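## Task

Find every yellow sponge in the storeroom whose lot number, printed on the shelf edge directly beneath it, starts with 3, and place each one on the desk. Each must rest there by itself at the end, not held in place by the robot. The robot must not tip over or finish leaning.

## Robot and tools

ROBOT. A Hello Robot Stretch 3 with one arm: a two-wheel base (0.33 m long, 0.34 m wide), a lift on a mast, and a telescoping arm that sticks out to the robot's right. The base cannot slide sideways, so to shift the gripper forward or back you drive the base. Turning in place pivots about the point between the drive wheels, 0.05 m behind the front edge. A folded, retracted wrist sweeps a 0.28 m radius circle when turning; an unfolded level gripper reaches past it. Loose objects may occasionally get nudged by something other than the robot.

FRAMES. Base frame: origin on the floor between the drive wheels, x forward, y left, z up. hand_pose is reported in this frame, at the point where closed fingertips meet. Odometry frame is the base frame at scene start; heading is positive to the left, -3.142 to 3.142, and counts wheel turns (slip counts as travel).

execute_actions. Argument actions: a list run in order (empty list just reports state and images). Each action may have robot (a command), steps (integer 1 to 450 control steps at 30 per second; default 1) and until (end the action early when all its conditions hold). {"steps": n} alone waits. robot may be: one command; a list of up to 8 commands/pauses executed in turn, each starting only after the previous ended done (off_target also passes for base and gripper_m); or {"stop": true}, which brakes everything and clears the queue. {"pause_s": s} in a list waits up to 15 s. A command holds any of:
- base: exactly one key. translate_m: straight-line offset in metres from wherever the base is when this command begins, forward positive, magnitude at most 1. rotate_rad: in-place turn offset in radians, counter-clockwise (left) positive, magnitude at most 3.2. Not poses.
- joints: absolute targets by name; unnamed joints keep their targets. lift_m 0 to 1.1 (arm height); arm_m 0 to 0.52 (extension); wrist_yaw_rad -1.345 to 4.42 (0 along the arm, positive toward the front, 3.0 folded over the base); wrist_pitch_rad -1.57 to 0.451 (0 level, negative tips fingers down); wrist_roll_rad -2.911 to 2.911 (0 fingers side by side); gripper_m -0.089 to 0.179 (larger is wider; real fingertip gap is smaller by about 0.007 nearly closed and 0.025 wide open, zero under 0.007); head_pan_rad -3.953 to 1.73 (0 forward, positive left, -1.57 faces along the arm); head_tilt_rad -1.53 to 0.419 (negative looks down).
- contact_limits: {"arm_m": effort percent 1 to 100}, the motor effort at which that arm motion halts; lower is gentler, too low halts at once. It lasts until the next arm_m command.
Base and joint motions start together and keep running across later actions and while you think. A new command overrides at once and discards the rest of an older queue. Any out-of-range or malformed value rejects the entire call.

until: {"robot": {"status": "ended"}} fires when nothing reads moving and no queue is running (or immediately if the command is refused). Other fields compare with [op, value], ops = != < <= > >=, e.g. "lift_m": [">", 0.3]; status fields take a word or ["!=", "moving"]. {"any": {"status": "ended"}} fires when any one motion or the queue finishes.

zoom_image: camera (head_camera, nav_camera, wrist_camera) and region [x0, y0, x1, y1] in that camera's pixels, top-left origin, at most 504 by 504. Useful for reading lot numbers. head_camera is 896x504, nav_camera 672x504 fisheye, wrist_camera 644x364. The head cameras turn with head_pan_rad and head_tilt_rad.

finished_scene: scene (1 or 2). Irreversible; call only after all motion has ended and the objects rest on their own.

RESULTS. base_status and joint_status per part: moving, done (within tolerance), off_target (blocked, may still push), contact_stop (arm or lift met resistance and went slack until commanded again), time_out, stopped, not_commanded, torque_fault (wrist servo off about 10 s, limp, refuses goals). The base bracket shows distance moved versus goal. joint_goals, measured_speeds, motor_effort (percent, bracket = peak; positive pushes toward higher values; noisy with fixed bias), refusals/queue/queue_left, plus lines beginning refused:, dropped:, replaced:. robot.on_its_own appears when a goal drifts from yours, a joint is slack or off, a motor rests outside its normal effort, or base_tilt deviates (3 degrees at rest). lidar_m: 12 ranges in 30 degree sectors counter-clockwise from straight ahead, 0.17 m above the floor. wrist_depth_mm and head_depth_mm: 7x7 median depth grids. Images from every camera come with each successful call.

SPEED. Full base speed (0.30 m/s, 1.9 rad/s) only with lift_m under 0.30, arm_m under 0.03 and wrist_yaw_rad over 2.54; otherwise 0.10 m/s and 0.63 rad/s.

GRIPPING. Close to a gripper_m below the object's width; releasing needs at least 0.02 more than where the pads touched. Neither the reading nor done proves a grasp; check cameras. Over-squeezing triggers a stall guard that weakens grip; send a different value to re-squeeze.

CAUTIONS. Fold or unfold the wrist only with lift_m 0.32 to 0.95, pitch -0.4, roll near 0; once folded the lift may go to 0.25. With yaw below -0.4 keep pitch at -0.5 or lower. Pushing against something rigid with the gripper above about 0.45 m can tip the robot; a second push after contact_stop is riskier. Do not drive while holding, hooking or pressing something fixed, and take care reversing near furniture. If base_tilt leans, undo the last move in small steps, free the gripper, and lower lift_m to about 0.2 if still tipped. Avoid dropping, slamming or hard pushing objects and prolonged wrist strain. Faster completion is better.

Each tool is called after ">>>" as a command line: name --argument value for each argument, lists and objects as JSON in quotes; but a table of rows of numbers goes row by row, as --pt "numbers of a row", without its own name.

## Session

>>> execute_actions --actions '[]'

Scene clock: 0.00 s.
robot.base_odometry: x=+0.000 y=+0.000 heading=+0.000 (m, m, rad; robot's odometry frame)
robot.turned_by_wheels: +0.000 (rad since the last result)
robot.turned_by_imu: +0.000 (rad since the last result)
robot.base_tilt: forward=+0.4 right=-1.5 (deg)
robot.lidar_m: 0.78 0.75 0.77 1.05 3.00 1.96 1.15 1.52 1.58 1.70 1.31 1.07
robot.head_depth_mm: 1002 1006 997 1000 1004 1008 1008 / 918 922 924 928 933 938 937 / 855 860 862 866 868 868 874 / 804 802 810 810 812 818 818 / 755 756 760 760 764 766 768 / 712 714 716 718 721 724 727 / 675 676 680 681 681 685 686
robot.base_status: not_commanded
robot.joint_positions: lift_m=+0.451 arm_m=+0.001 wrist_yaw_rad=+3.044 wrist_pitch_rad=-0.443 wrist_roll_rad=-0.020 gripper_m=+0.037 head_pan_rad=+0.009 head_tilt_rad=-0.001
robot.joint_goals: lift_m=+0.451 arm_m=+0.001 wrist_yaw_rad=+3.044 wrist_pitch_rad=-0.443 wrist_roll_rad=-0.020 gripper_m=+0.037 head_pan_rad=+0.009 head_tilt_rad=-0.001
robot.joint_status: lift_m=not_commanded arm_m=not_commanded wrist_yaw_rad=not_commanded wrist_pitch_rad=not_commanded wrist_roll_rad=not_commanded gripper_m=not_commanded head_pan_rad=not_commanded head_tilt_rad=not_commanded
robot.measured_speeds: translate_m=+0.000 rotate_rad=+0.000 lift_m=+0.000 arm_m=+0.000 wrist_yaw_rad=+0.000 wrist_pitch_rad=+0.000 wrist_roll_rad=+0.000 head_pan_rad=+0.000 head_tilt_rad=+0.000
robot: refusals=0 queue=idle queue_left=0
robot.motor_effort: left_wheel=-1 right_wheel=+1 lift_m=+38 arm_m=+0 wrist_yaw_rad=-1 wrist_pitch_rad=+6 wrist_roll_rad=+0 gripper_m=+0 head_pan_rad=+0 head_tilt_rad=+2 (%)
robot.hand_pose: x=+0.0004 y=+0.0742 z=+0.4578 quat_wxyz=(+0.188, +0.690, +0.123, +0.688) (m; robot's base frame)
robot.wrist_depth_mm: - - - - 945 743 615 / - - - - - 781 638 / - - - - - 800 660 / - - - - - 854 719 / 814 822 - 828 851 836 741 / 694 705 - 698 - 693 698 / 606 606 - 611 599 615 611
pictures: head_camera (sideways: a quarter turn clockwise sets it upright), nav_camera (sideways: a quarter turn counterclockwise sets it upright), wrist_camera
Images, in order (width x height): head_camera 896x504, nav_camera 672x504, wrist_camera 644x364.

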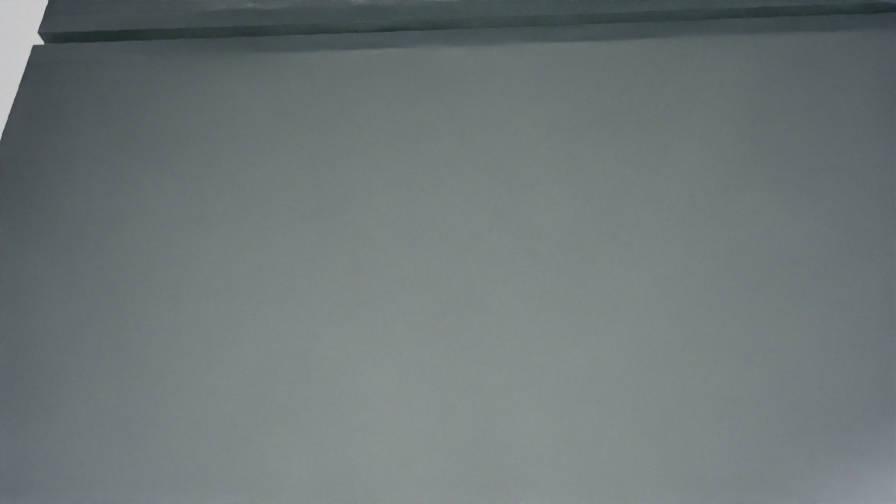

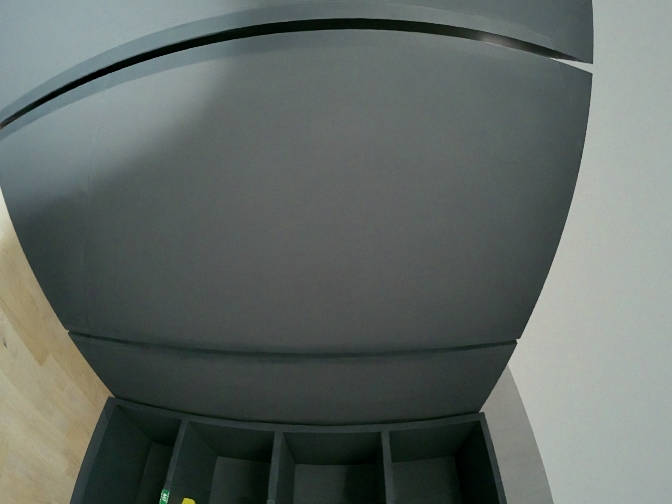

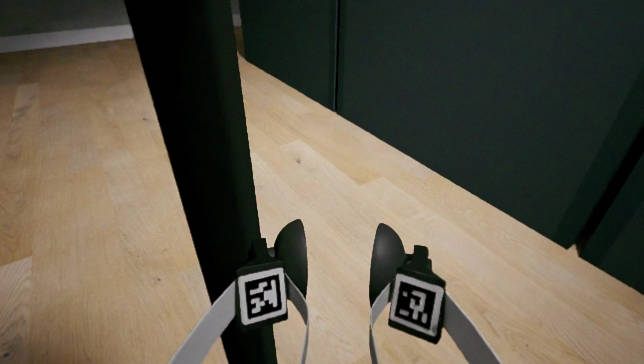

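>>> execute_actions --actions '[{"robot": {"joints": {"head_pan_rad": -0.9, "head_tilt_rad": -0.4}}, "steps": 100, "until": {"robot": {"status": "ended"}}}]'

Scene clock: 6.77 s.
robot.base_odometry: x=+0.000 y=+0.000 heading=+0.000 (m, m, rad; robot's odometry frame)
robot.turned_by_wheels: +0.000 (rad since the last result)
robot.turned_by_imu: +0.000 (rad since the last result)
robot.base_tilt: forward=+0.6 right=-1.5 (deg)
robot.lidar_m: 0.78 0.75 0.78 1.05 3.00 1.95 1.15 1.52 1.57 1.70 1.31 1.08
robot.head_depth_mm: 1065 1144 1245 1431 1666 1610 1317 / 1417 1547 1602 1674 1808 1617 1312 / 1436 1589 1653 1805 1930 1624 1322 / 1446 1615 1472 1839 1959 1666 1343 / 1484 1648 1719 1863 1967 1671 1347 / 1499 1637 1611 1676 1759 1685 1358 / 1280 1348 1397 1485 1495 1498 1365
robot.base_status: not_commanded
robot.joint_positions: lift_m=+0.451 arm_m=+0.001 wrist_yaw_rad=+3.044 wrist_pitch_rad=-0.443 wrist_roll_rad=-0.020 gripper_m=+0.037 head_pan_rad=-0.893 head_tilt_rad=-0.395
robot.joint_goals: lift_m=+0.451 arm_m=+0.001 wrist_yaw_rad=+3.044 wrist_pitch_rad=-0.443 wrist_roll_rad=-0.020 gripper_m=+0.037 head_pan_rad=-0.900 head_tilt_rad=-0.400
robot.joint_status: lift_m=not_commanded arm_m=not_commanded wrist_yaw_rad=not_commanded wrist_pitch_rad=not_commanded wrist_roll_rad=not_commanded gripper_m=not_commanded head_pan_rad=done head_tilt_rad=done
robot.measured_speeds: translate_m=+0.000 rotate_rad=+0.000 lift_m=+0.000 arm_m=+0.000 wrist_yaw_rad=+0.000 wrist_pitch_rad=+0.000 wrist_roll_rad=+0.000 head_pan_rad=+0.000 head_tilt_rad=+0.000
robot: refusals=0 queue=done queue_left=0
robot.motor_effort: left_wheel=-1(1) right_wheel=+1(1) lift_m=+38(39) arm_m=+0(0) wrist_yaw_rad=+0(1) wrist_pitch_rad=+6(6) wrist_roll_rad=+0(0) gripper_m=+0(0) head_pan_rad=-4(38) head_tilt_rad=-2(21) (%)
robot.hand_pose: x=+0.0004 y=+0.0742 z=+0.4578 quat_wxyz=(+0.188, +0.690, +0.123, +0.688) (m; robot's base frame)
robot.wrist_depth_mm: - - - - 931 731 605 / - - - - - 789 629 / - - - - - 822 662 / - - - - - 864 724 / 820 828 - 829 862 826 731 / 681 689 - 701 - 697 686 / 611 604 - 614 589 616 607
pictures: head_camera (sideways: a quarter turn clockwise sets it upright), nav_camera (sideways: a quarter turn counterclockwise sets it upright), wrist_camera
Images, in order (width x height): head_camera 896x504, nav_camera 672x504, wrist_camera 644x364.

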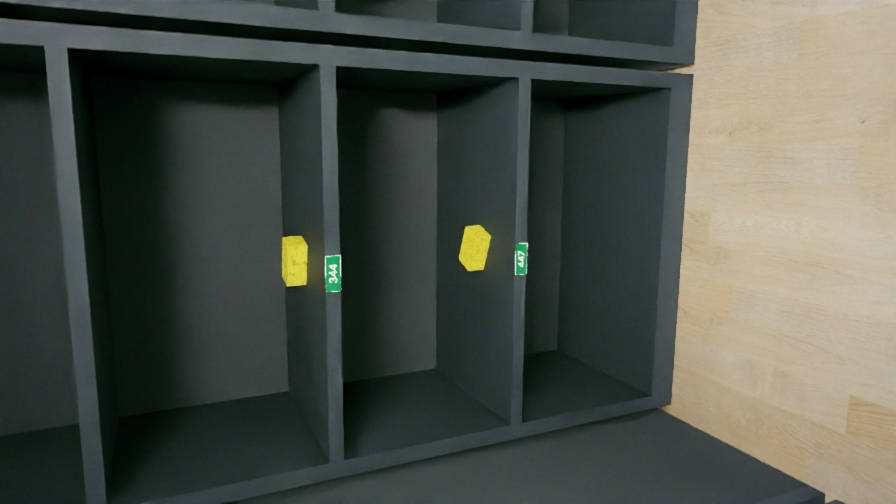

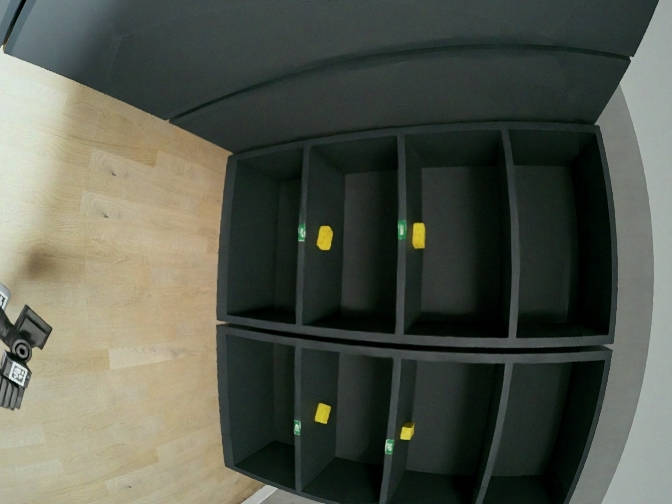

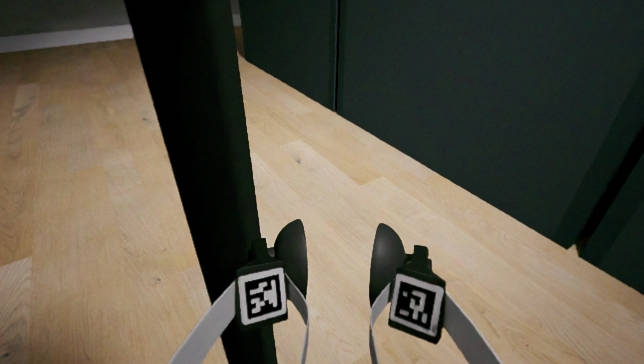

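>>> zoom_image --camera "head_camera" --region '[260, 200, 560, 320]'

>>> execute_actions --actions '[{"robot": {"joints": {"head_pan_rad": -1.5, "head_tilt_rad": -0.4}}, "steps": 100, "until": {"robot": {"status": "ended"}}}]'

Region (260, 200, 560, 320) of head_camera's 896x504 image, scaled by 1.680, with more detail than that image has; it fills the top 202 rows of this view, and the rest is white.

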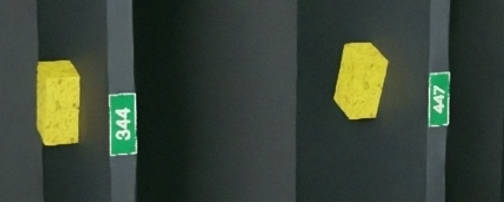

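Scene clock: 12.40 s.
robot.base_odometry: x=+0.000 y=+0.000 heading=+0.000 (m, m, rad; robot's odometry frame)
robot.turned_by_wheels: +0.000 (rad since the last result)
robot.turned_by_imu: +0.000 (rad since the last result)
robot.base_tilt: forward=+0.5 right=-1.4 (deg)
robot.lidar_m: 0.78 0.75 0.77 1.05 3.00 1.95 1.15 1.52 1.57 1.70 1.30 1.08
robot.head_depth_mm: 1804 1946 2126 2277 2097 1605 1311 / 1486 1600 1701 1856 1985 1624 1317 / 1664 1833 1962 2032 2027 1636 1333 / 1616 1792 1852 1852 2049 1655 1342 / 1559 1673 1768 1874 1968 1672 1344 / 1472 1607 1599 1430 1521 1622 1353 / 1084 1143 1300 1713 1843 1603 1370
robot.base_status: not_commanded
robot.joint_positions: lift_m=+0.451 arm_m=+0.001 wrist_yaw_rad=+3.044 wrist_pitch_rad=-0.443 wrist_roll_rad=-0.020 gripper_m=+0.037 head_pan_rad=-1.493 head_tilt_rad=-0.395
robot.joint_goals: lift_m=+0.451 arm_m=+0.001 wrist_yaw_rad=+3.044 wrist_pitch_rad=-0.443 wrist_roll_rad=-0.020 gripper_m=+0.037 head_pan_rad=-1.500 head_tilt_rad=-0.400
robot.joint_status: lift_m=not_commanded arm_m=not_commanded wrist_yaw_rad=not_commanded wrist_pitch_rad=not_commanded wrist_roll_rad=not_commanded gripper_m=not_commanded head_pan_rad=done head_tilt_rad=done
robot.measured_speeds: translate_m=+0.000 rotate_rad=+0.000 lift_m=+0.000 arm_m=+0.000 wrist_yaw_rad=+0.000 wrist_pitch_rad=+0.000 wrist_roll_rad=+0.000 head_pan_rad=+0.000 head_tilt_rad=+0.000
robot: refusals=0 queue=done queue_left=0
robot.motor_effort: left_wheel=-1(1) right_wheel=+1(1) lift_m=+39(38) arm_m=+0(0) wrist_yaw_rad=-1(1) wrist_pitch_rad=+6(6) wrist_roll_rad=+0(0) gripper_m=+0(0) head_pan_rad=-3(29) head_tilt_rad=-2(2) (%)
robot.hand_pose: x=+0.0004 y=+0.0742 z=+0.4578 quat_wxyz=(+0.188, +0.690, +0.123, +0.688) (m; robot's base frame)
robot.wrist_depth_mm: - - - - 948 756 615 / - - - - - 787 647 / - - - - - 823 665 / - - - - - 874 726 / 812 814 - 815 857 819 742 / 684 699 - 690 - 701 695 / 608 615 - 611 595 600 613
pictures: head_camera (sideways: a quarter turn clockwise sets it upright), nav_camera (sideways: a quarter turn counterclockwise sets it upright), wrist_camera
Images, in order (width x height): head_camera 896x504, nav_camera 672x504, wrist_camera 644x364.

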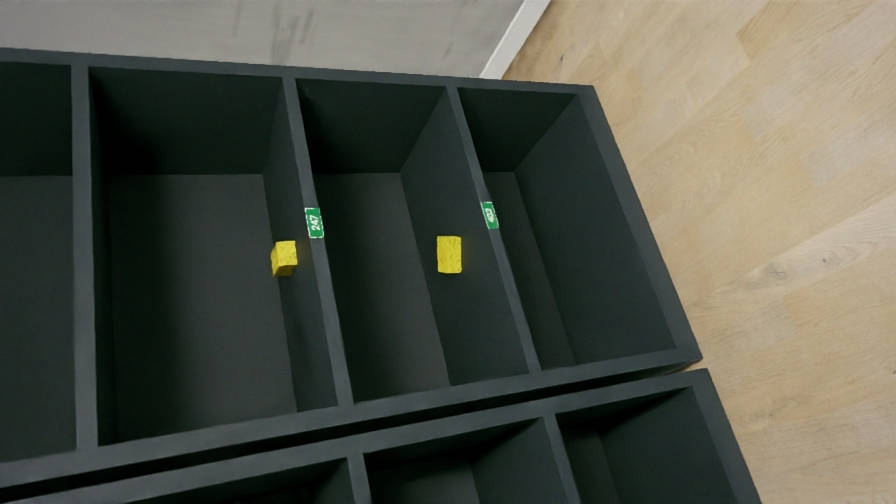

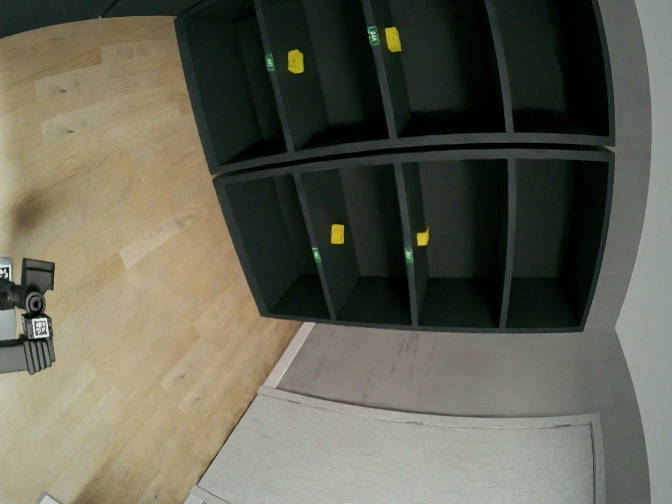

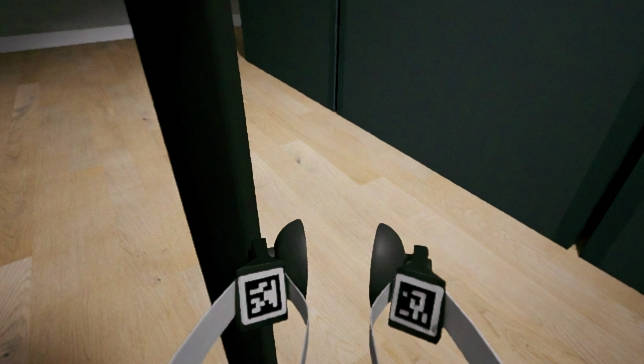

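>>> zoom_image --camera "head_camera" --region '[260, 180, 520, 290]'

>>> execute_actions --actions '[{"robot": {"joints": {"head_pan_rad": -2.6, "head_tilt_rad": -0.4}}, "steps": 100, "until": {"robot": {"status": "ended"}}}]'

>>> execute_actions --actions '[{"robot": {"joints": {"head_pan_rad": -3.8, "head_tilt_rad": -0.4}}, "steps": 100, "until": {"robot": {"status": "ended"}}}]'

Region (260, 180, 520, 290) of head_camera's 896x504 image, scaled by 1.938, with more detail than that image has; it fills the top 213 rows of this view, and the rest is white.

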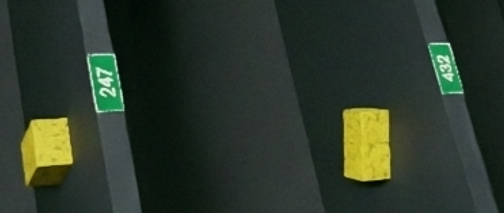

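Scene clock: 20.47 s.
robot.base_odometry: x=+0.000 y=+0.000 heading=+0.000 (m, m, rad; robot's odometry frame)
robot.turned_by_wheels: +0.000 (rad since the last result)
robot.turned_by_imu: +0.000 (rad since the last result)
robot.base_tilt: forward=+0.7 right=-1.7 (deg)
robot.lidar_m: 0.78 0.75 0.77 1.05 3.00 1.95 1.15 1.52 1.58 1.70 1.30 1.08
robot.head_depth_mm: 1297 1394 1528 1323 1063 1474 1306 / 1300 1404 1522 1628 1834 1630 1327 / 1299 1400 1528 1681 1855 1642 1328 / 1305 1410 1523 1673 1850 1656 1346 / 1287 1398 1505 1682 1847 1668 1349 / 1288 1403 1515 1667 1847 1685 1358 / 1303 1396 1523 1674 1851 1700 1375
robot.base_status: not_commanded
robot.joint_positions: lift_m=+0.451 arm_m=+0.001 wrist_yaw_rad=+3.044 wrist_pitch_rad=-0.443 wrist_roll_rad=-0.020 gripper_m=+0.037 head_pan_rad=-2.593 head_tilt_rad=-0.395
robot.joint_goals: lift_m=+0.451 arm_m=+0.001 wrist_yaw_rad=+3.044 wrist_pitch_rad=-0.443 wrist_roll_rad=-0.020 gripper_m=+0.037 head_pan_rad=-2.600 head_tilt_rad=-0.400
robot.joint_status: lift_m=not_commanded arm_m=not_commanded wrist_yaw_rad=not_commanded wrist_pitch_rad=not_commanded wrist_roll_rad=not_commanded gripper_m=not_commanded head_pan_rad=done head_tilt_rad=done
robot.measured_speeds: translate_m=+0.000 rotate_rad=+0.000 lift_m=+0.000 arm_m=+0.000 wrist_yaw_rad=+0.000 wrist_pitch_rad=+0.000 wrist_roll_rad=+0.000 head_pan_rad=+0.000 head_tilt_rad=+0.000
robot: refusals=0 queue=done queue_left=0
robot.motor_effort: left_wheel=+0(1) right_wheel=+1(0) lift_m=+38(39) arm_m=+0(0) wrist_yaw_rad=-1(1) wrist_pitch_rad=+6(6) wrist_roll_rad=+0(0) gripper_m=+0(1) head_pan_rad=-3(40) head_tilt_rad=-1(1) (%)
robot.hand_pose: x=+0.0004 y=+0.0742 z=+0.4578 quat_wxyz=(+0.188, +0.690, +0.123, +0.688) (m; robot's base frame)
robot.wrist_depth_mm: - - - - 940 746 603 / - - - - - 770 626 / - - - - - 824 671 / - - - - - 853 715 / 829 811 - 801 860 820 724 / 701 704 - 699 - 699 686 / 605 603 - 602 592 604 609
pictures: head_camera (sideways: a quarter turn clockwise sets it upright), nav_camera (sideways: a quarter turn counterclockwise sets it upright), wrist_camera
Images, in order (width x height): head_camera 896x504, nav_camera 672x504, wrist_camera 644x364.

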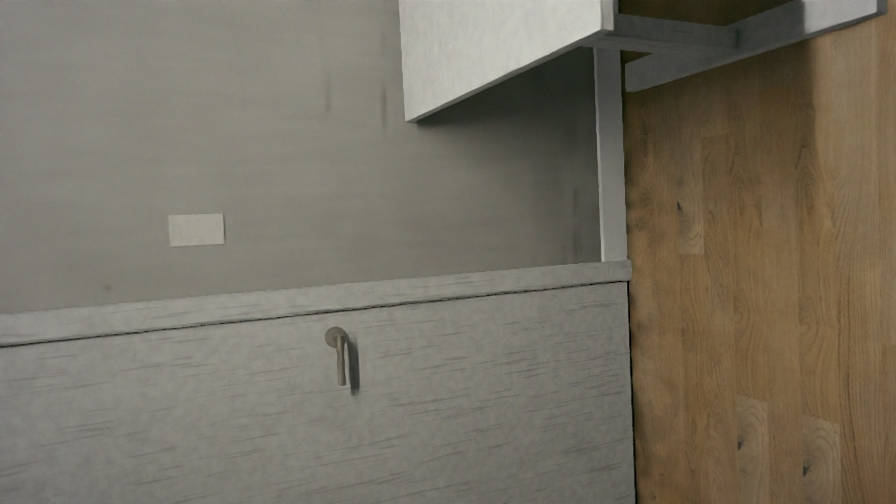

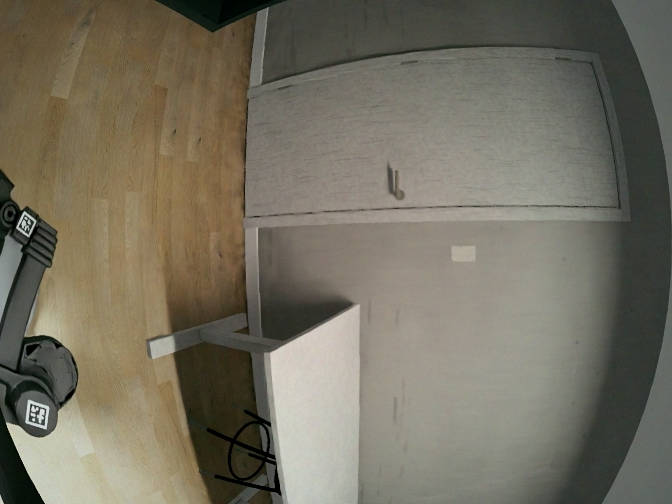

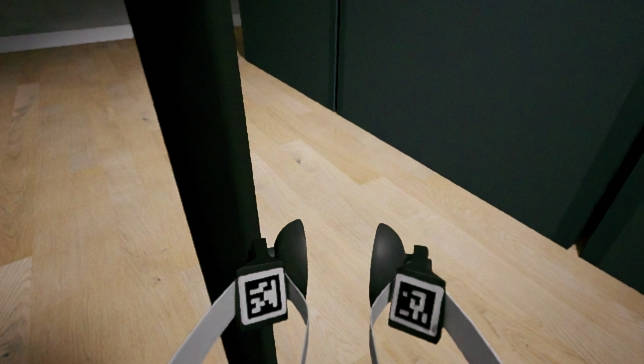

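Scene clock: 21.60 s.
robot.base_odometry: x=+0.000 y=+0.000 heading=+0.000 (m, m, rad; robot's odometry frame)
robot.turned_by_wheels: +0.000 (rad since the last result)
robot.turned_by_imu: +0.000 (rad since the last result)
robot.base_tilt: forward=+0.5 right=-1.5 (deg)
robot.lidar_m: 0.78 0.75 0.77 1.05 3.00 1.95 1.15 1.52 1.57 1.69 1.31 1.07
robot.head_depth_mm: 2483 2686 2891 2977 2090 1624 - / 2578 2811 3016 3014 2112 1613 1315 / 2662 2924 3192 3118 2140 1634 1323 / 2752 3053 3286 3126 2168 1652 1343 / 2813 3023 3086 2681 2173 1669 1351 / 2406 2478 2493 1541 2155 1693 1362 / 2061 2128 2177 1468 1960 1656 1371
robot.base_status: not_commanded
robot.joint_positions: lift_m=+0.451 arm_m=+0.001 wrist_yaw_rad=+3.044 wrist_pitch_rad=-0.443 wrist_roll_rad=-0.020 gripper_m=+0.037 head_pan_rad=-3.793 head_tilt_rad=-0.395
robot.joint_goals: lift_m=+0.451 arm_m=+0.001 wrist_yaw_rad=+3.044 wrist_pitch_rad=-0.443 wrist_roll_rad=-0.020 gripper_m=+0.037 head_pan_rad=-3.800 head_tilt_rad=-0.400
robot.joint_status: lift_m=not_commanded arm_m=not_commanded wrist_yaw_rad=not_commanded wrist_pitch_rad=not_commanded wrist_roll_rad=not_commanded gripper_m=not_commanded head_pan_rad=done head_tilt_rad=done
robot.measured_speeds: translate_m=+0.000 rotate_rad=+0.000 lift_m=+0.000 arm_m=+0.000 wrist_yaw_rad=+0.000 wrist_pitch_rad=+0.000 wrist_roll_rad=+0.000 head_pan_rad=+0.000 head_tilt_rad=+0.000
robot: refusals=0 queue=done queue_left=0
robot.motor_effort: left_wheel=+0(0) right_wheel=+1(1) lift_m=+38(38) arm_m=+0(0) wrist_yaw_rad=+0(1) wrist_pitch_rad=+6(6) wrist_roll_rad=+0(0) gripper_m=+0(0) head_pan_rad=-3(39) head_tilt_rad=-2(2) (%)
robot.hand_pose: x=+0.0004 y=+0.0742 z=+0.4578 quat_wxyz=(+0.188, +0.690, +0.123, +0.688) (m; robot's base frame)
robot.wrist_depth_mm: - - - - 942 749 615 / - - - - - 768 631 / - - - - - 818 662 / - - - - - 872 709 / 810 818 - 836 849 829 716 / 706 705 - 698 - 709 709 / 605 598 - 606 598 613 611
pictures: head_camera (sideways: a quarter turn clockwise sets it upright), nav_camera (sideways: a quarter turn counterclockwise sets it upright), wrist_camera
Images, in order (width x height): head_camera 896x504, nav_camera 672x504, wrist_camera 644x364.

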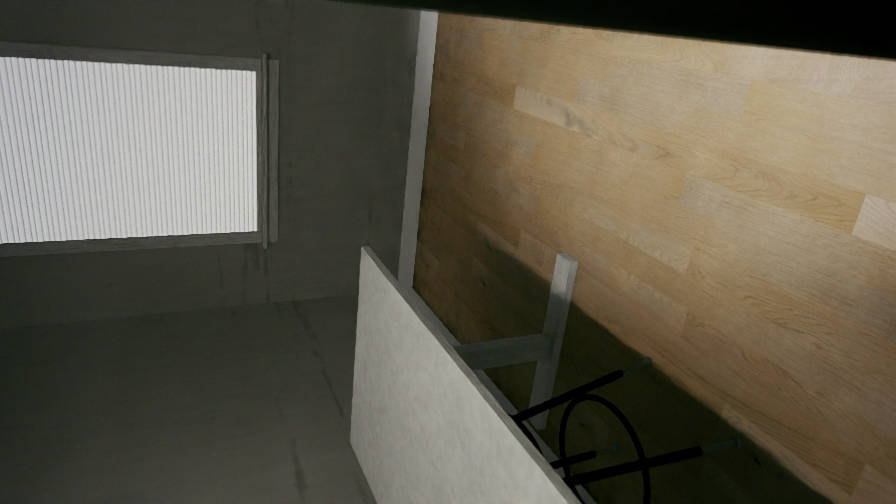

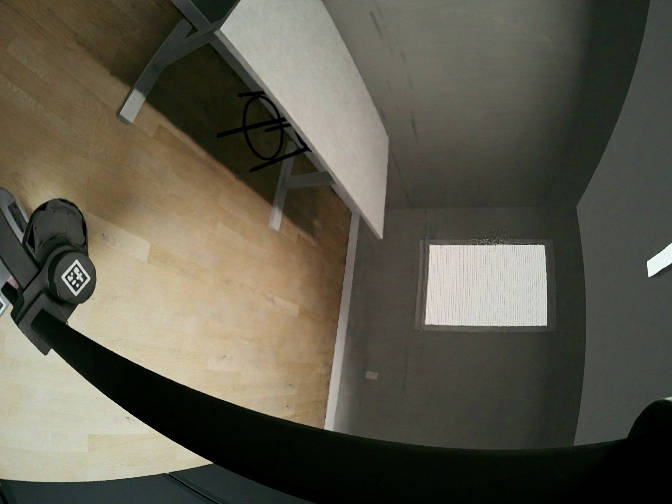

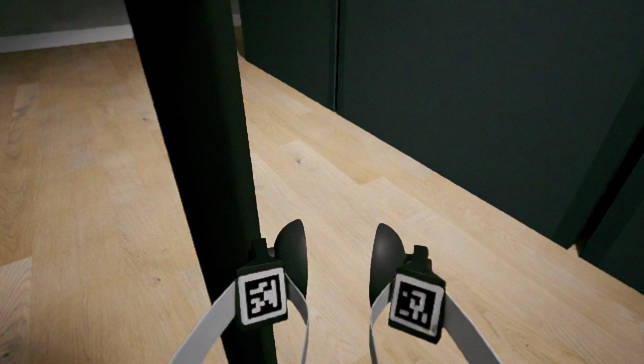

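>>> execute_actions --actions '[{"robot": [{"base": {"rotate_rad": -0.695}, "joints": {"lift_m": 0.285, "head_pan_rad": -1.57, "head_tilt_rad": -0.4}}, {"base": {"translate_m": 0.84}}, {"base": {"rotate_rad": 1.245}}, {"joints": {"lift_m": 0.93}}], "steps": 450, "until": {"robot": {"lift_m": [">", 0.36], "queue_left": ["=", 0]}}}, {"robot": {"joints": {"wrist_yaw_rad": 0.0, "wrist_pitch_rad": -0.4, "gripper_m": 0.17}}, "steps": 300, "until": {"robot": {"status": "ended"}}}]'

Scene clock: 76.77 s.
robot.base_odometry: x=+0.645 y=-0.538 heading=+0.550 (m, m, rad; robot's odometry frame)
robot.turned_by_wheels: +0.550 (rad since the last result)
robot.turned_by_imu: +0.537 (rad since the last result)
robot.base_tilt: forward=+0.7 right=-1.4 (deg)
robot.lidar_m: 0.46 0.48 0.66 1.90 2.29 1.79 1.81 0.72 0.68 0.97 0.65 0.48
robot.head_depth_mm: 794 855 929 703 1084 993 - / 793 860 932 715 1102 987 - / 794 858 936 693 1110 1049 - / 796 859 937 709 1125 1004 830 / 797 862 939 751 1139 1020 814 / 769 858 938 764 606 991 821 / 737 858 937 777 615 930 829
robot.base_status: done (rotate_rad +1.2449 of +1.2450)
robot.joint_positions: lift_m=+0.929 arm_m=+0.001 wrist_yaw_rad=+0.003 wrist_pitch_rad=-0.418 wrist_roll_rad=-0.020 gripper_m=+0.170 head_pan_rad=-1.577 head_tilt_rad=-0.395
robot.joint_goals: lift_m=+0.930 arm_m=+0.001 wrist_yaw_rad=+0.000 wrist_pitch_rad=-0.400 wrist_roll_rad=-0.020 gripper_m=+0.170 head_pan_rad=-1.570 head_tilt_rad=-0.400
robot.joint_status: lift_m=done arm_m=not_commanded wrist_yaw_rad=done wrist_pitch_rad=done wrist_roll_rad=not_commanded gripper_m=done head_pan_rad=done head_tilt_rad=done
robot.measured_speeds: translate_m=+0.000 rotate_rad=+0.000 lift_m=+0.000 arm_m=+0.000 wrist_yaw_rad=+0.000 wrist_pitch_rad=+0.000 wrist_roll_rad=+0.000 head_pan_rad=+0.000 head_tilt_rad=+0.000
robot: refusals=0 queue=done queue_left=0
robot.motor_effort: left_wheel=-1(7) right_wheel=+2(9) lift_m=+58(60) arm_m=+0(0) wrist_yaw_rad=-3(4) wrist_pitch_rad=+7(8) wrist_roll_rad=+0(0) gripper_m=+0(82) head_pan_rad=+2(39) head_tilt_rad=-1(2) (%)
robot.hand_pose: x=-0.0209 y=-0.3704 z=+0.9420 quat_wxyz=(+0.699, +0.149, -0.684, -0.145) (m; robot's base frame)
robot.wrist_depth_mm: 384 389 392 385 385 419 421 / 278 274 270 266 262 262 258 / 490 698 798 775 754 749 533 / 499 713 861 828 854 786 559 / 499 715 768 770 783 738 549 / 488 653 639 622 652 649 494 / 531 551 557 560 565 567 -
pictures: head_camera (sideways: a quarter turn clockwise sets it upright), nav_camera (sideways: a quarter turn counterclockwise sets it upright), wrist_camera
Images, in order (width x height): head_camera 896x504, nav_camera 672x504, wrist_camera 644x364.

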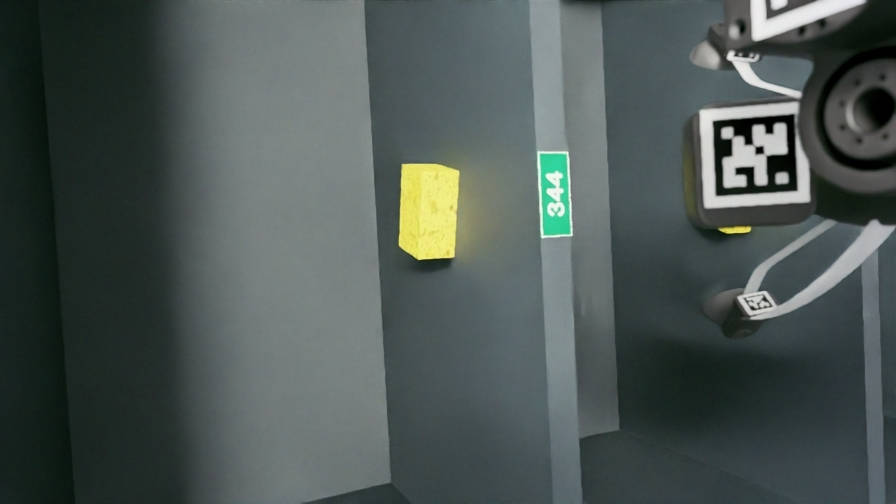

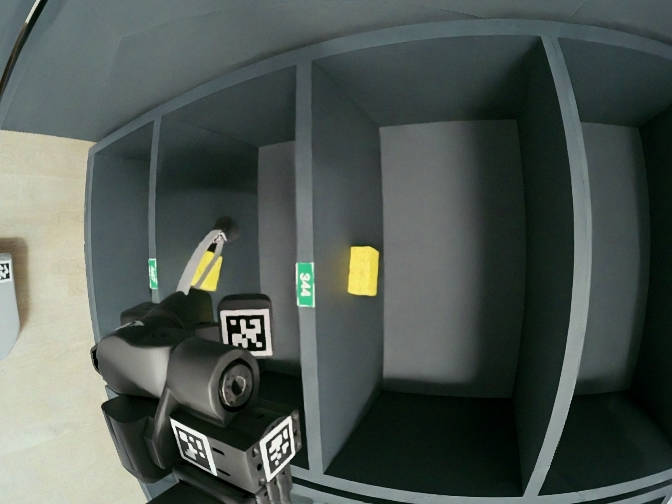

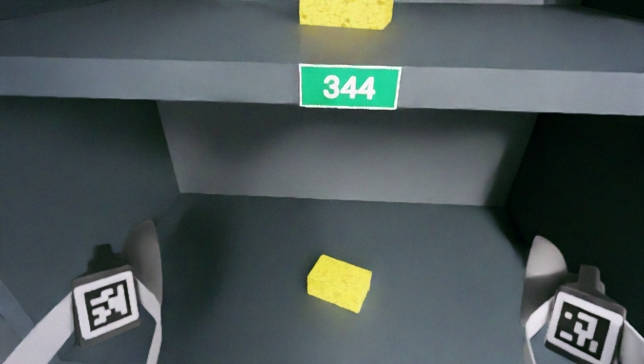

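>>> execute_actions --actions '[{"robot": {"base": {"translate_m": -0.018}, "joints": {"lift_m": 0.985, "wrist_pitch_rad": -0.2, "wrist_roll_rad": 0.0, "gripper_m": 0.179, "arm_m": 0.08}}, "steps": 300, "until": {"robot": {"status": "ended"}}}]'

Scene clock: 98.30 s.
robot.base_odometry: x=+0.630 y=-0.547 heading=+0.550 (m, m, rad; robot's odometry frame)
robot.turned_by_wheels: +0.000 (rad since the last result)
robot.turned_by_imu: +0.000 (rad since the last result)
robot.base_tilt: forward=+0.4 right=-1.4 (deg)
robot.lidar_m: 0.48 0.50 0.69 1.96 2.54 1.78 1.79 0.72 0.67 0.96 0.66 0.50
robot.head_depth_mm: 792 858 929 803 - - 758 / 794 853 934 805 - - 774 / 796 857 932 734 - - 780 / 795 859 936 709 591 965 807 / 794 860 936 749 1132 983 817 / 772 859 938 766 606 990 821 / 739 861 937 777 614 969 826
robot.base_status: done (translate_m -0.0180 of -0.0180)
robot.joint_positions: lift_m=+0.984 arm_m=+0.080 wrist_yaw_rad=+0.002 wrist_pitch_rad=-0.220 wrist_roll_rad=-0.006 gripper_m=+0.179 head_pan_rad=-1.577 head_tilt_rad=-0.395
robot.joint_goals: lift_m=+0.985 arm_m=+0.080 wrist_yaw_rad=+0.000 wrist_pitch_rad=-0.200 wrist_roll_rad=+0.000 gripper_m=+0.179 head_pan_rad=-1.570 head_tilt_rad=-0.400
robot.joint_status: lift_m=done arm_m=done wrist_yaw_rad=done wrist_pitch_rad=done wrist_roll_rad=done gripper_m=done head_pan_rad=done head_tilt_rad=done
robot.measured_speeds: translate_m=+0.000 rotate_rad=+0.000 lift_m=+0.000 arm_m=+0.000 wrist_yaw_rad=+0.000 wrist_pitch_rad=+0.000 wrist_roll_rad=+0.000 head_pan_rad=+0.000 head_tilt_rad=+0.000
robot: refusals=0 queue=done queue_left=0
robot.motor_effort: left_wheel=-2(6) right_wheel=+3(3) lift_m=+58(59) arm_m=+4(6) wrist_yaw_rad=-3(4) wrist_pitch_rad=+8(8) wrist_roll_rad=+2(2) gripper_m=+0(49) head_pan_rad=+2(3) head_tilt_rad=-2(1) (%)
robot.hand_pose: x=-0.0209 y=-0.4695 z=+1.0437 quat_wxyz=(+0.705, +0.079, -0.700, -0.077) (m; robot's base frame)
robot.wrist_depth_mm: 510 591 592 578 573 573 536 / 515 629 624 619 596 590 542 / 501 606 612 618 612 611 511 / 377 383 384 366 390 385 388 / 275 292 277 279 280 281 281 / 238 238 236 229 228 227 231 / 530 724 758 710 713 703 -
pictures: head_camera (sideways: a quarter turn clockwise sets it upright), nav_camera (sideways: a quarter turn counterclockwise sets it upright), wrist_camera
Images, in order (width x height): head_camera 896x504, nav_camera 672x504, wrist_camera 644x364.

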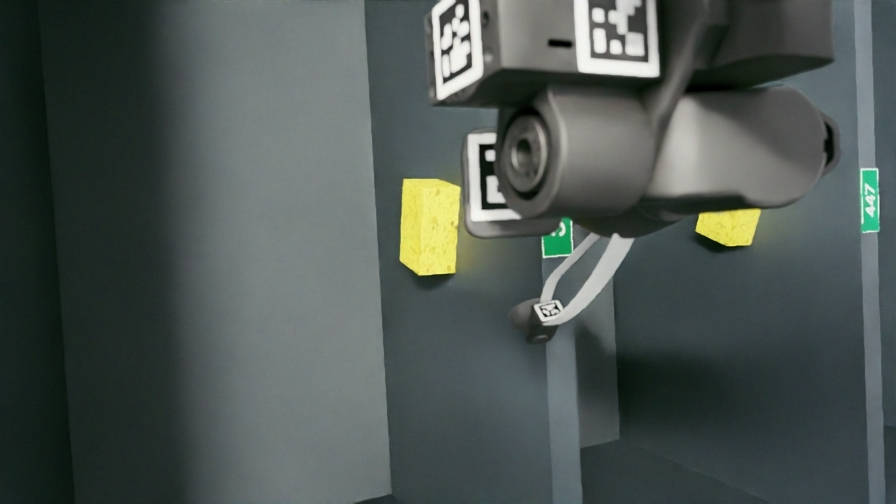

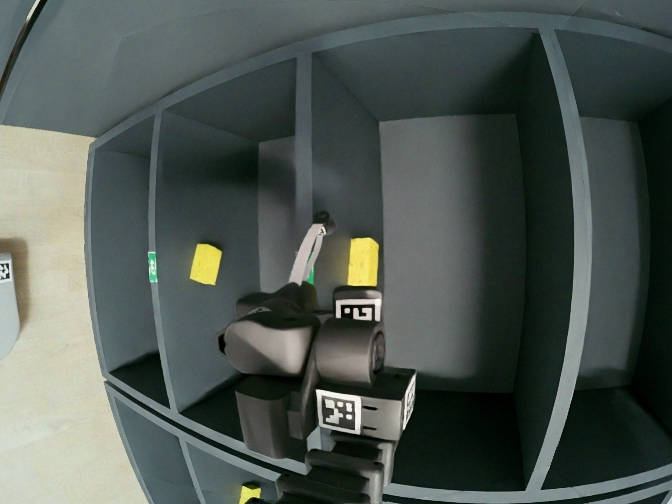

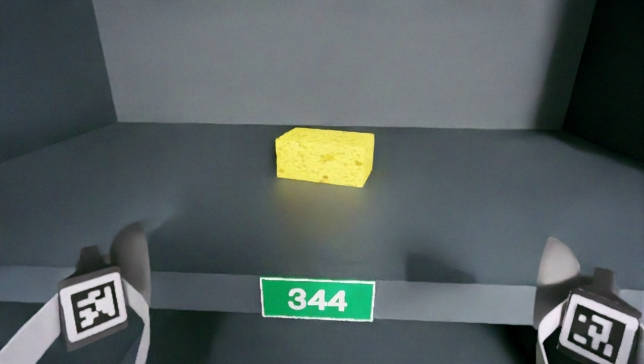

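>>> execute_actions --actions '[{"robot": {"joints": {"lift_m": 0.962, "arm_m": 0.28, "head_tilt_rad": -0.5}}, "steps": 150, "until": {"robot": {"status": "ended"}}}]'

Scene clock: 124.17 s.
robot.base_odometry: x=+0.630 y=-0.547 heading=+0.550 (m, m, rad; robot's odometry frame)
robot.turned_by_wheels: +0.000 (rad since the last result)
robot.turned_by_imu: +0.000 (rad since the last result)
robot.base_tilt: forward=+0.6 right=-1.5 (deg)
robot.lidar_m: 0.48 0.50 0.69 1.96 2.54 1.78 1.79 0.72 0.66 0.96 0.66 0.50
robot.head_depth_mm: 787 867 923 593 1088 867 1128 / 789 868 - 566 1093 877 1140 / 791 867 933 - 1105 882 1148 / 787 869 919 577 1118 887 1155 / 792 866 917 610 1136 897 1163 / 790 869 920 619 1143 905 1145 / 789 867 918 629 1041 912 943
robot.base_status: done (translate_m -0.0180 of -0.0180)
robot.joint_positions: lift_m=+0.963 arm_m=+0.280 wrist_yaw_rad=+0.002 wrist_pitch_rad=-0.219 wrist_roll_rad=-0.006 gripper_m=+0.179 head_pan_rad=-1.577 head_tilt_rad=-0.494
robot.joint_goals: lift_m=+0.962 arm_m=+0.280 wrist_yaw_rad=+0.000 wrist_pitch_rad=-0.200 wrist_roll_rad=+0.000 gripper_m=+0.179 head_pan_rad=-1.570 head_tilt_rad=-0.500
robot.joint_status: lift_m=done arm_m=done wrist_yaw_rad=done wrist_pitch_rad=done wrist_roll_rad=done gripper_m=done head_pan_rad=done head_tilt_rad=done
robot.measured_speeds: translate_m=+0.000 rotate_rad=+0.000 lift_m=+0.000 arm_m=+0.000 wrist_yaw_rad=+0.000 wrist_pitch_rad=+0.000 wrist_roll_rad=+0.000 head_pan_rad=+0.000 head_tilt_rad=+0.000
robot: refusals=0 queue=done queue_left=0
robot.motor_effort: left_wheel=-1(2) right_wheel=+3(3) lift_m=+17(58) arm_m=+4(6) wrist_yaw_rad=-3(3) wrist_pitch_rad=+8(8) wrist_roll_rad=+2(2) gripper_m=+0(0) head_pan_rad=+3(3) head_tilt_rad=-3(13) (%)
robot.hand_pose: x=-0.0210 y=-0.6695 z=+1.0221 quat_wxyz=(+0.705, +0.079, -0.701, -0.077) (m; robot's base frame)
robot.wrist_depth_mm: 418 411 406 398 395 395 386 / 438 431 429 421 416 413 404 / 457 458 447 440 444 427 426 / 318 320 301 203 324 325 326 / 233 247 193 174 213 239 238 / 191 184 184 179 177 186 195 / - 151 152 153 152 153 -
pictures: head_camera (sideways: a quarter turn clockwise sets it upright), nav_camera (sideways: a quarter turn counterclockwise sets it upright), wrist_camera
Images, in order (width x height): head_camera 896x504, nav_camera 672x504, wrist_camera 644x364.

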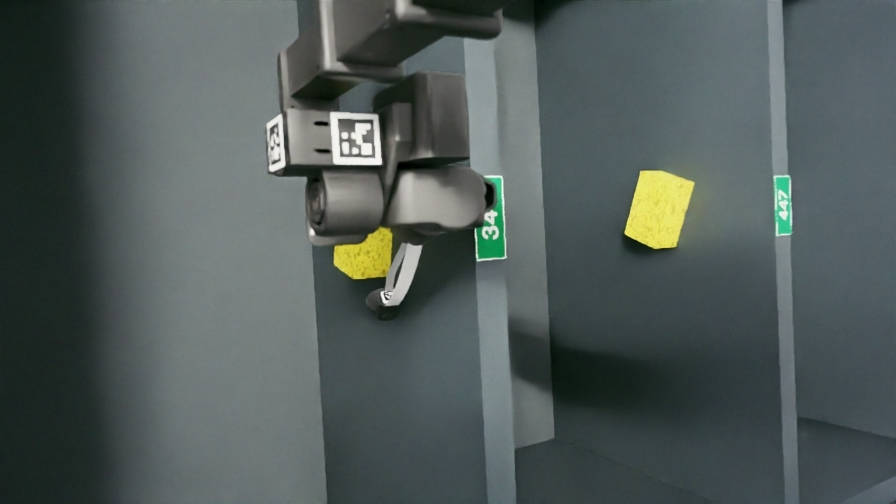

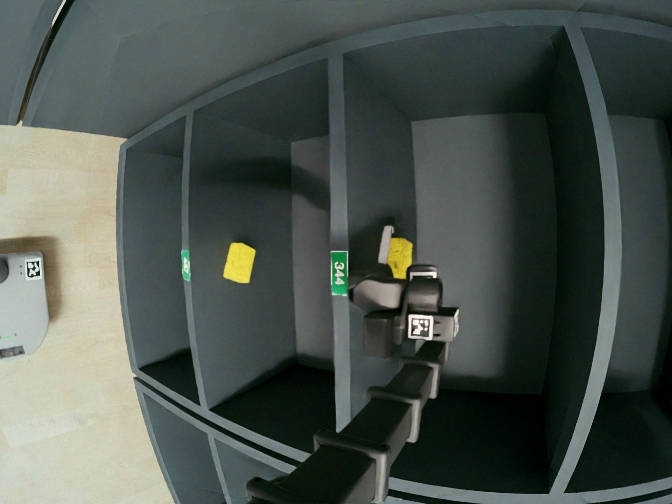

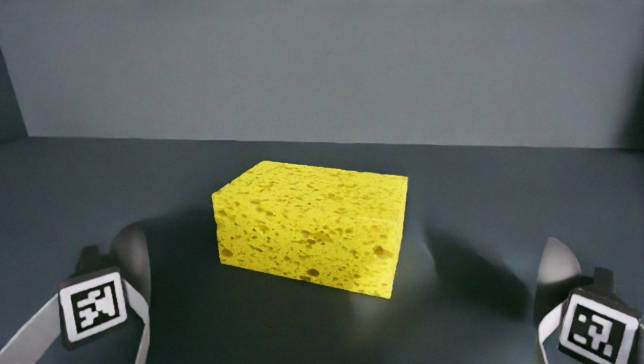

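>>> execute_actions --actions '[{"robot": {"base": {"translate_m": 0.018}, "joints": {"lift_m": 0.95}}, "steps": 60, "until": {"robot": {"status": "ended"}}}, {"robot": {"joints": {"arm_m": 0.342}}, "steps": 60, "until": {"robot": {"status": "ended"}}}]'

Scene clock: 139.80 s.
robot.base_odometry: x=+0.645 y=-0.538 heading=+0.550 (m, m, rad; robot's odometry frame)
robot.turned_by_wheels: +0.000 (rad since the last result)
robot.turned_by_imu: +0.000 (rad since the last result)
robot.base_tilt: forward=+0.7 right=-1.5 (deg)
robot.lidar_m: 0.46 0.48 0.66 1.90 2.29 1.79 1.80 0.72 0.68 0.96 0.65 0.48
robot.head_depth_mm: 789 870 927 - 1085 869 1136 / 790 868 - 585 1097 873 1142 / 789 866 - 569 1108 879 1152 / 790 869 919 577 1120 890 1154 / 791 867 920 611 1131 894 1165 / 793 868 920 620 1145 906 1142 / 791 871 924 628 1003 886 915
robot.base_status: done (translate_m +0.0180 of +0.0180)
robot.joint_positions: lift_m=+0.951 arm_m=+0.342 wrist_yaw_rad=-0.006 wrist_pitch_rad=-0.198 wrist_roll_rad=-0.008 gripper_m=+0.179 head_pan_rad=-1.577 head_tilt_rad=-0.494
robot.joint_goals: lift_m=+0.950 arm_m=+0.342 wrist_yaw_rad=+0.000 wrist_pitch_rad=-0.200 wrist_roll_rad=+0.000 gripper_m=+0.179 head_pan_rad=-1.570 head_tilt_rad=-0.500
robot.joint_status: lift_m=done arm_m=done wrist_yaw_rad=done wrist_pitch_rad=done wrist_roll_rad=done gripper_m=done head_pan_rad=done head_tilt_rad=done
robot.measured_speeds: translate_m=+0.000 rotate_rad=+0.000 lift_m=+0.000 arm_m=+0.000 wrist_yaw_rad=+0.000 wrist_pitch_rad=+0.000 wrist_roll_rad=+0.000 head_pan_rad=+0.000 head_tilt_rad=+0.000
robot: refusals=0 queue=done queue_left=0
robot.motor_effort: left_wheel=-3(5) right_wheel=+4(12) lift_m=+15(15) arm_m=+5(6) wrist_yaw_rad=+7(9) wrist_pitch_rad=+0(8) wrist_roll_rad=+3(3) gripper_m=+1(0) head_pan_rad=+3(3) head_tilt_rad=-2(2) (%)
robot.hand_pose: x=-0.0230 y=-0.7330 z=+1.0154 quat_wxyz=(+0.707, +0.068, -0.701, -0.072) (m; robot's base frame)
robot.wrist_depth_mm: 356 351 349 348 341 337 331 / 375 370 369 362 362 355 350 / 396 390 385 381 383 372 369 / 309 312 312 315 319 323 325 / 222 238 142 135 136 229 229 / - 174 125 114 107 170 186 / - 142 134 121 109 140 -
pictures: head_camera (sideways: a quarter turn clockwise sets it upright), nav_camera (sideways: a quarter turn counterclockwise sets it upright), wrist_camera
Images, in order (width x height): head_camera 896x504, nav_camera 672x504, wrist_camera 644x364.

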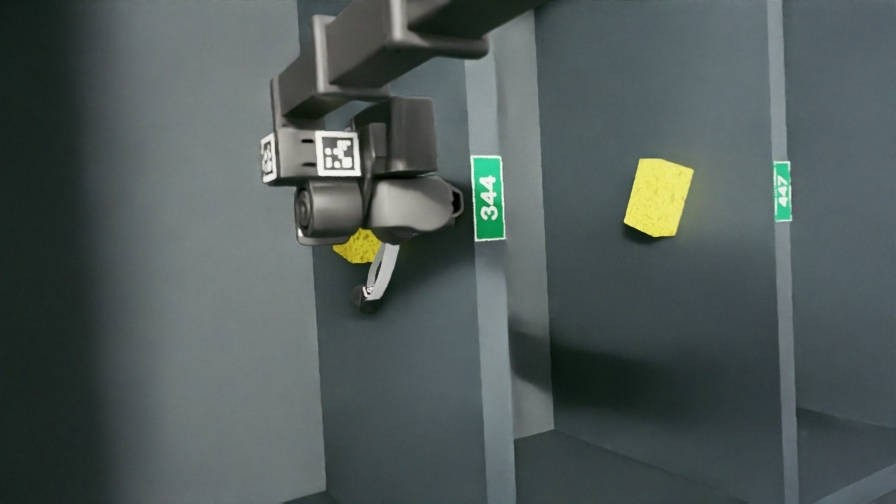

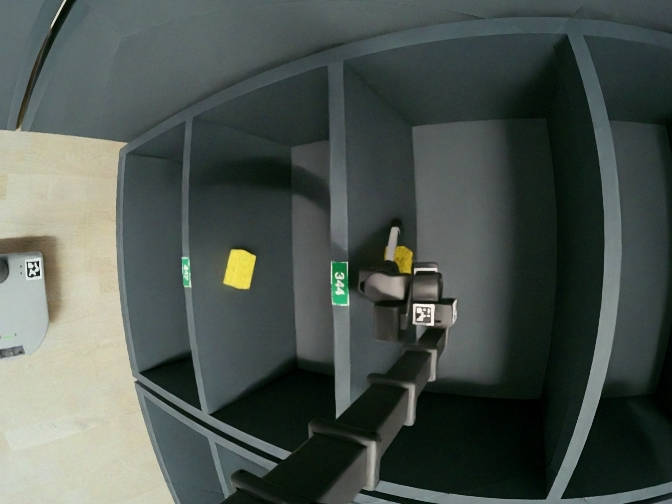

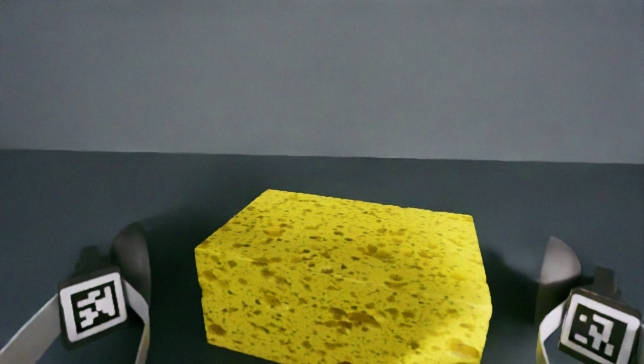

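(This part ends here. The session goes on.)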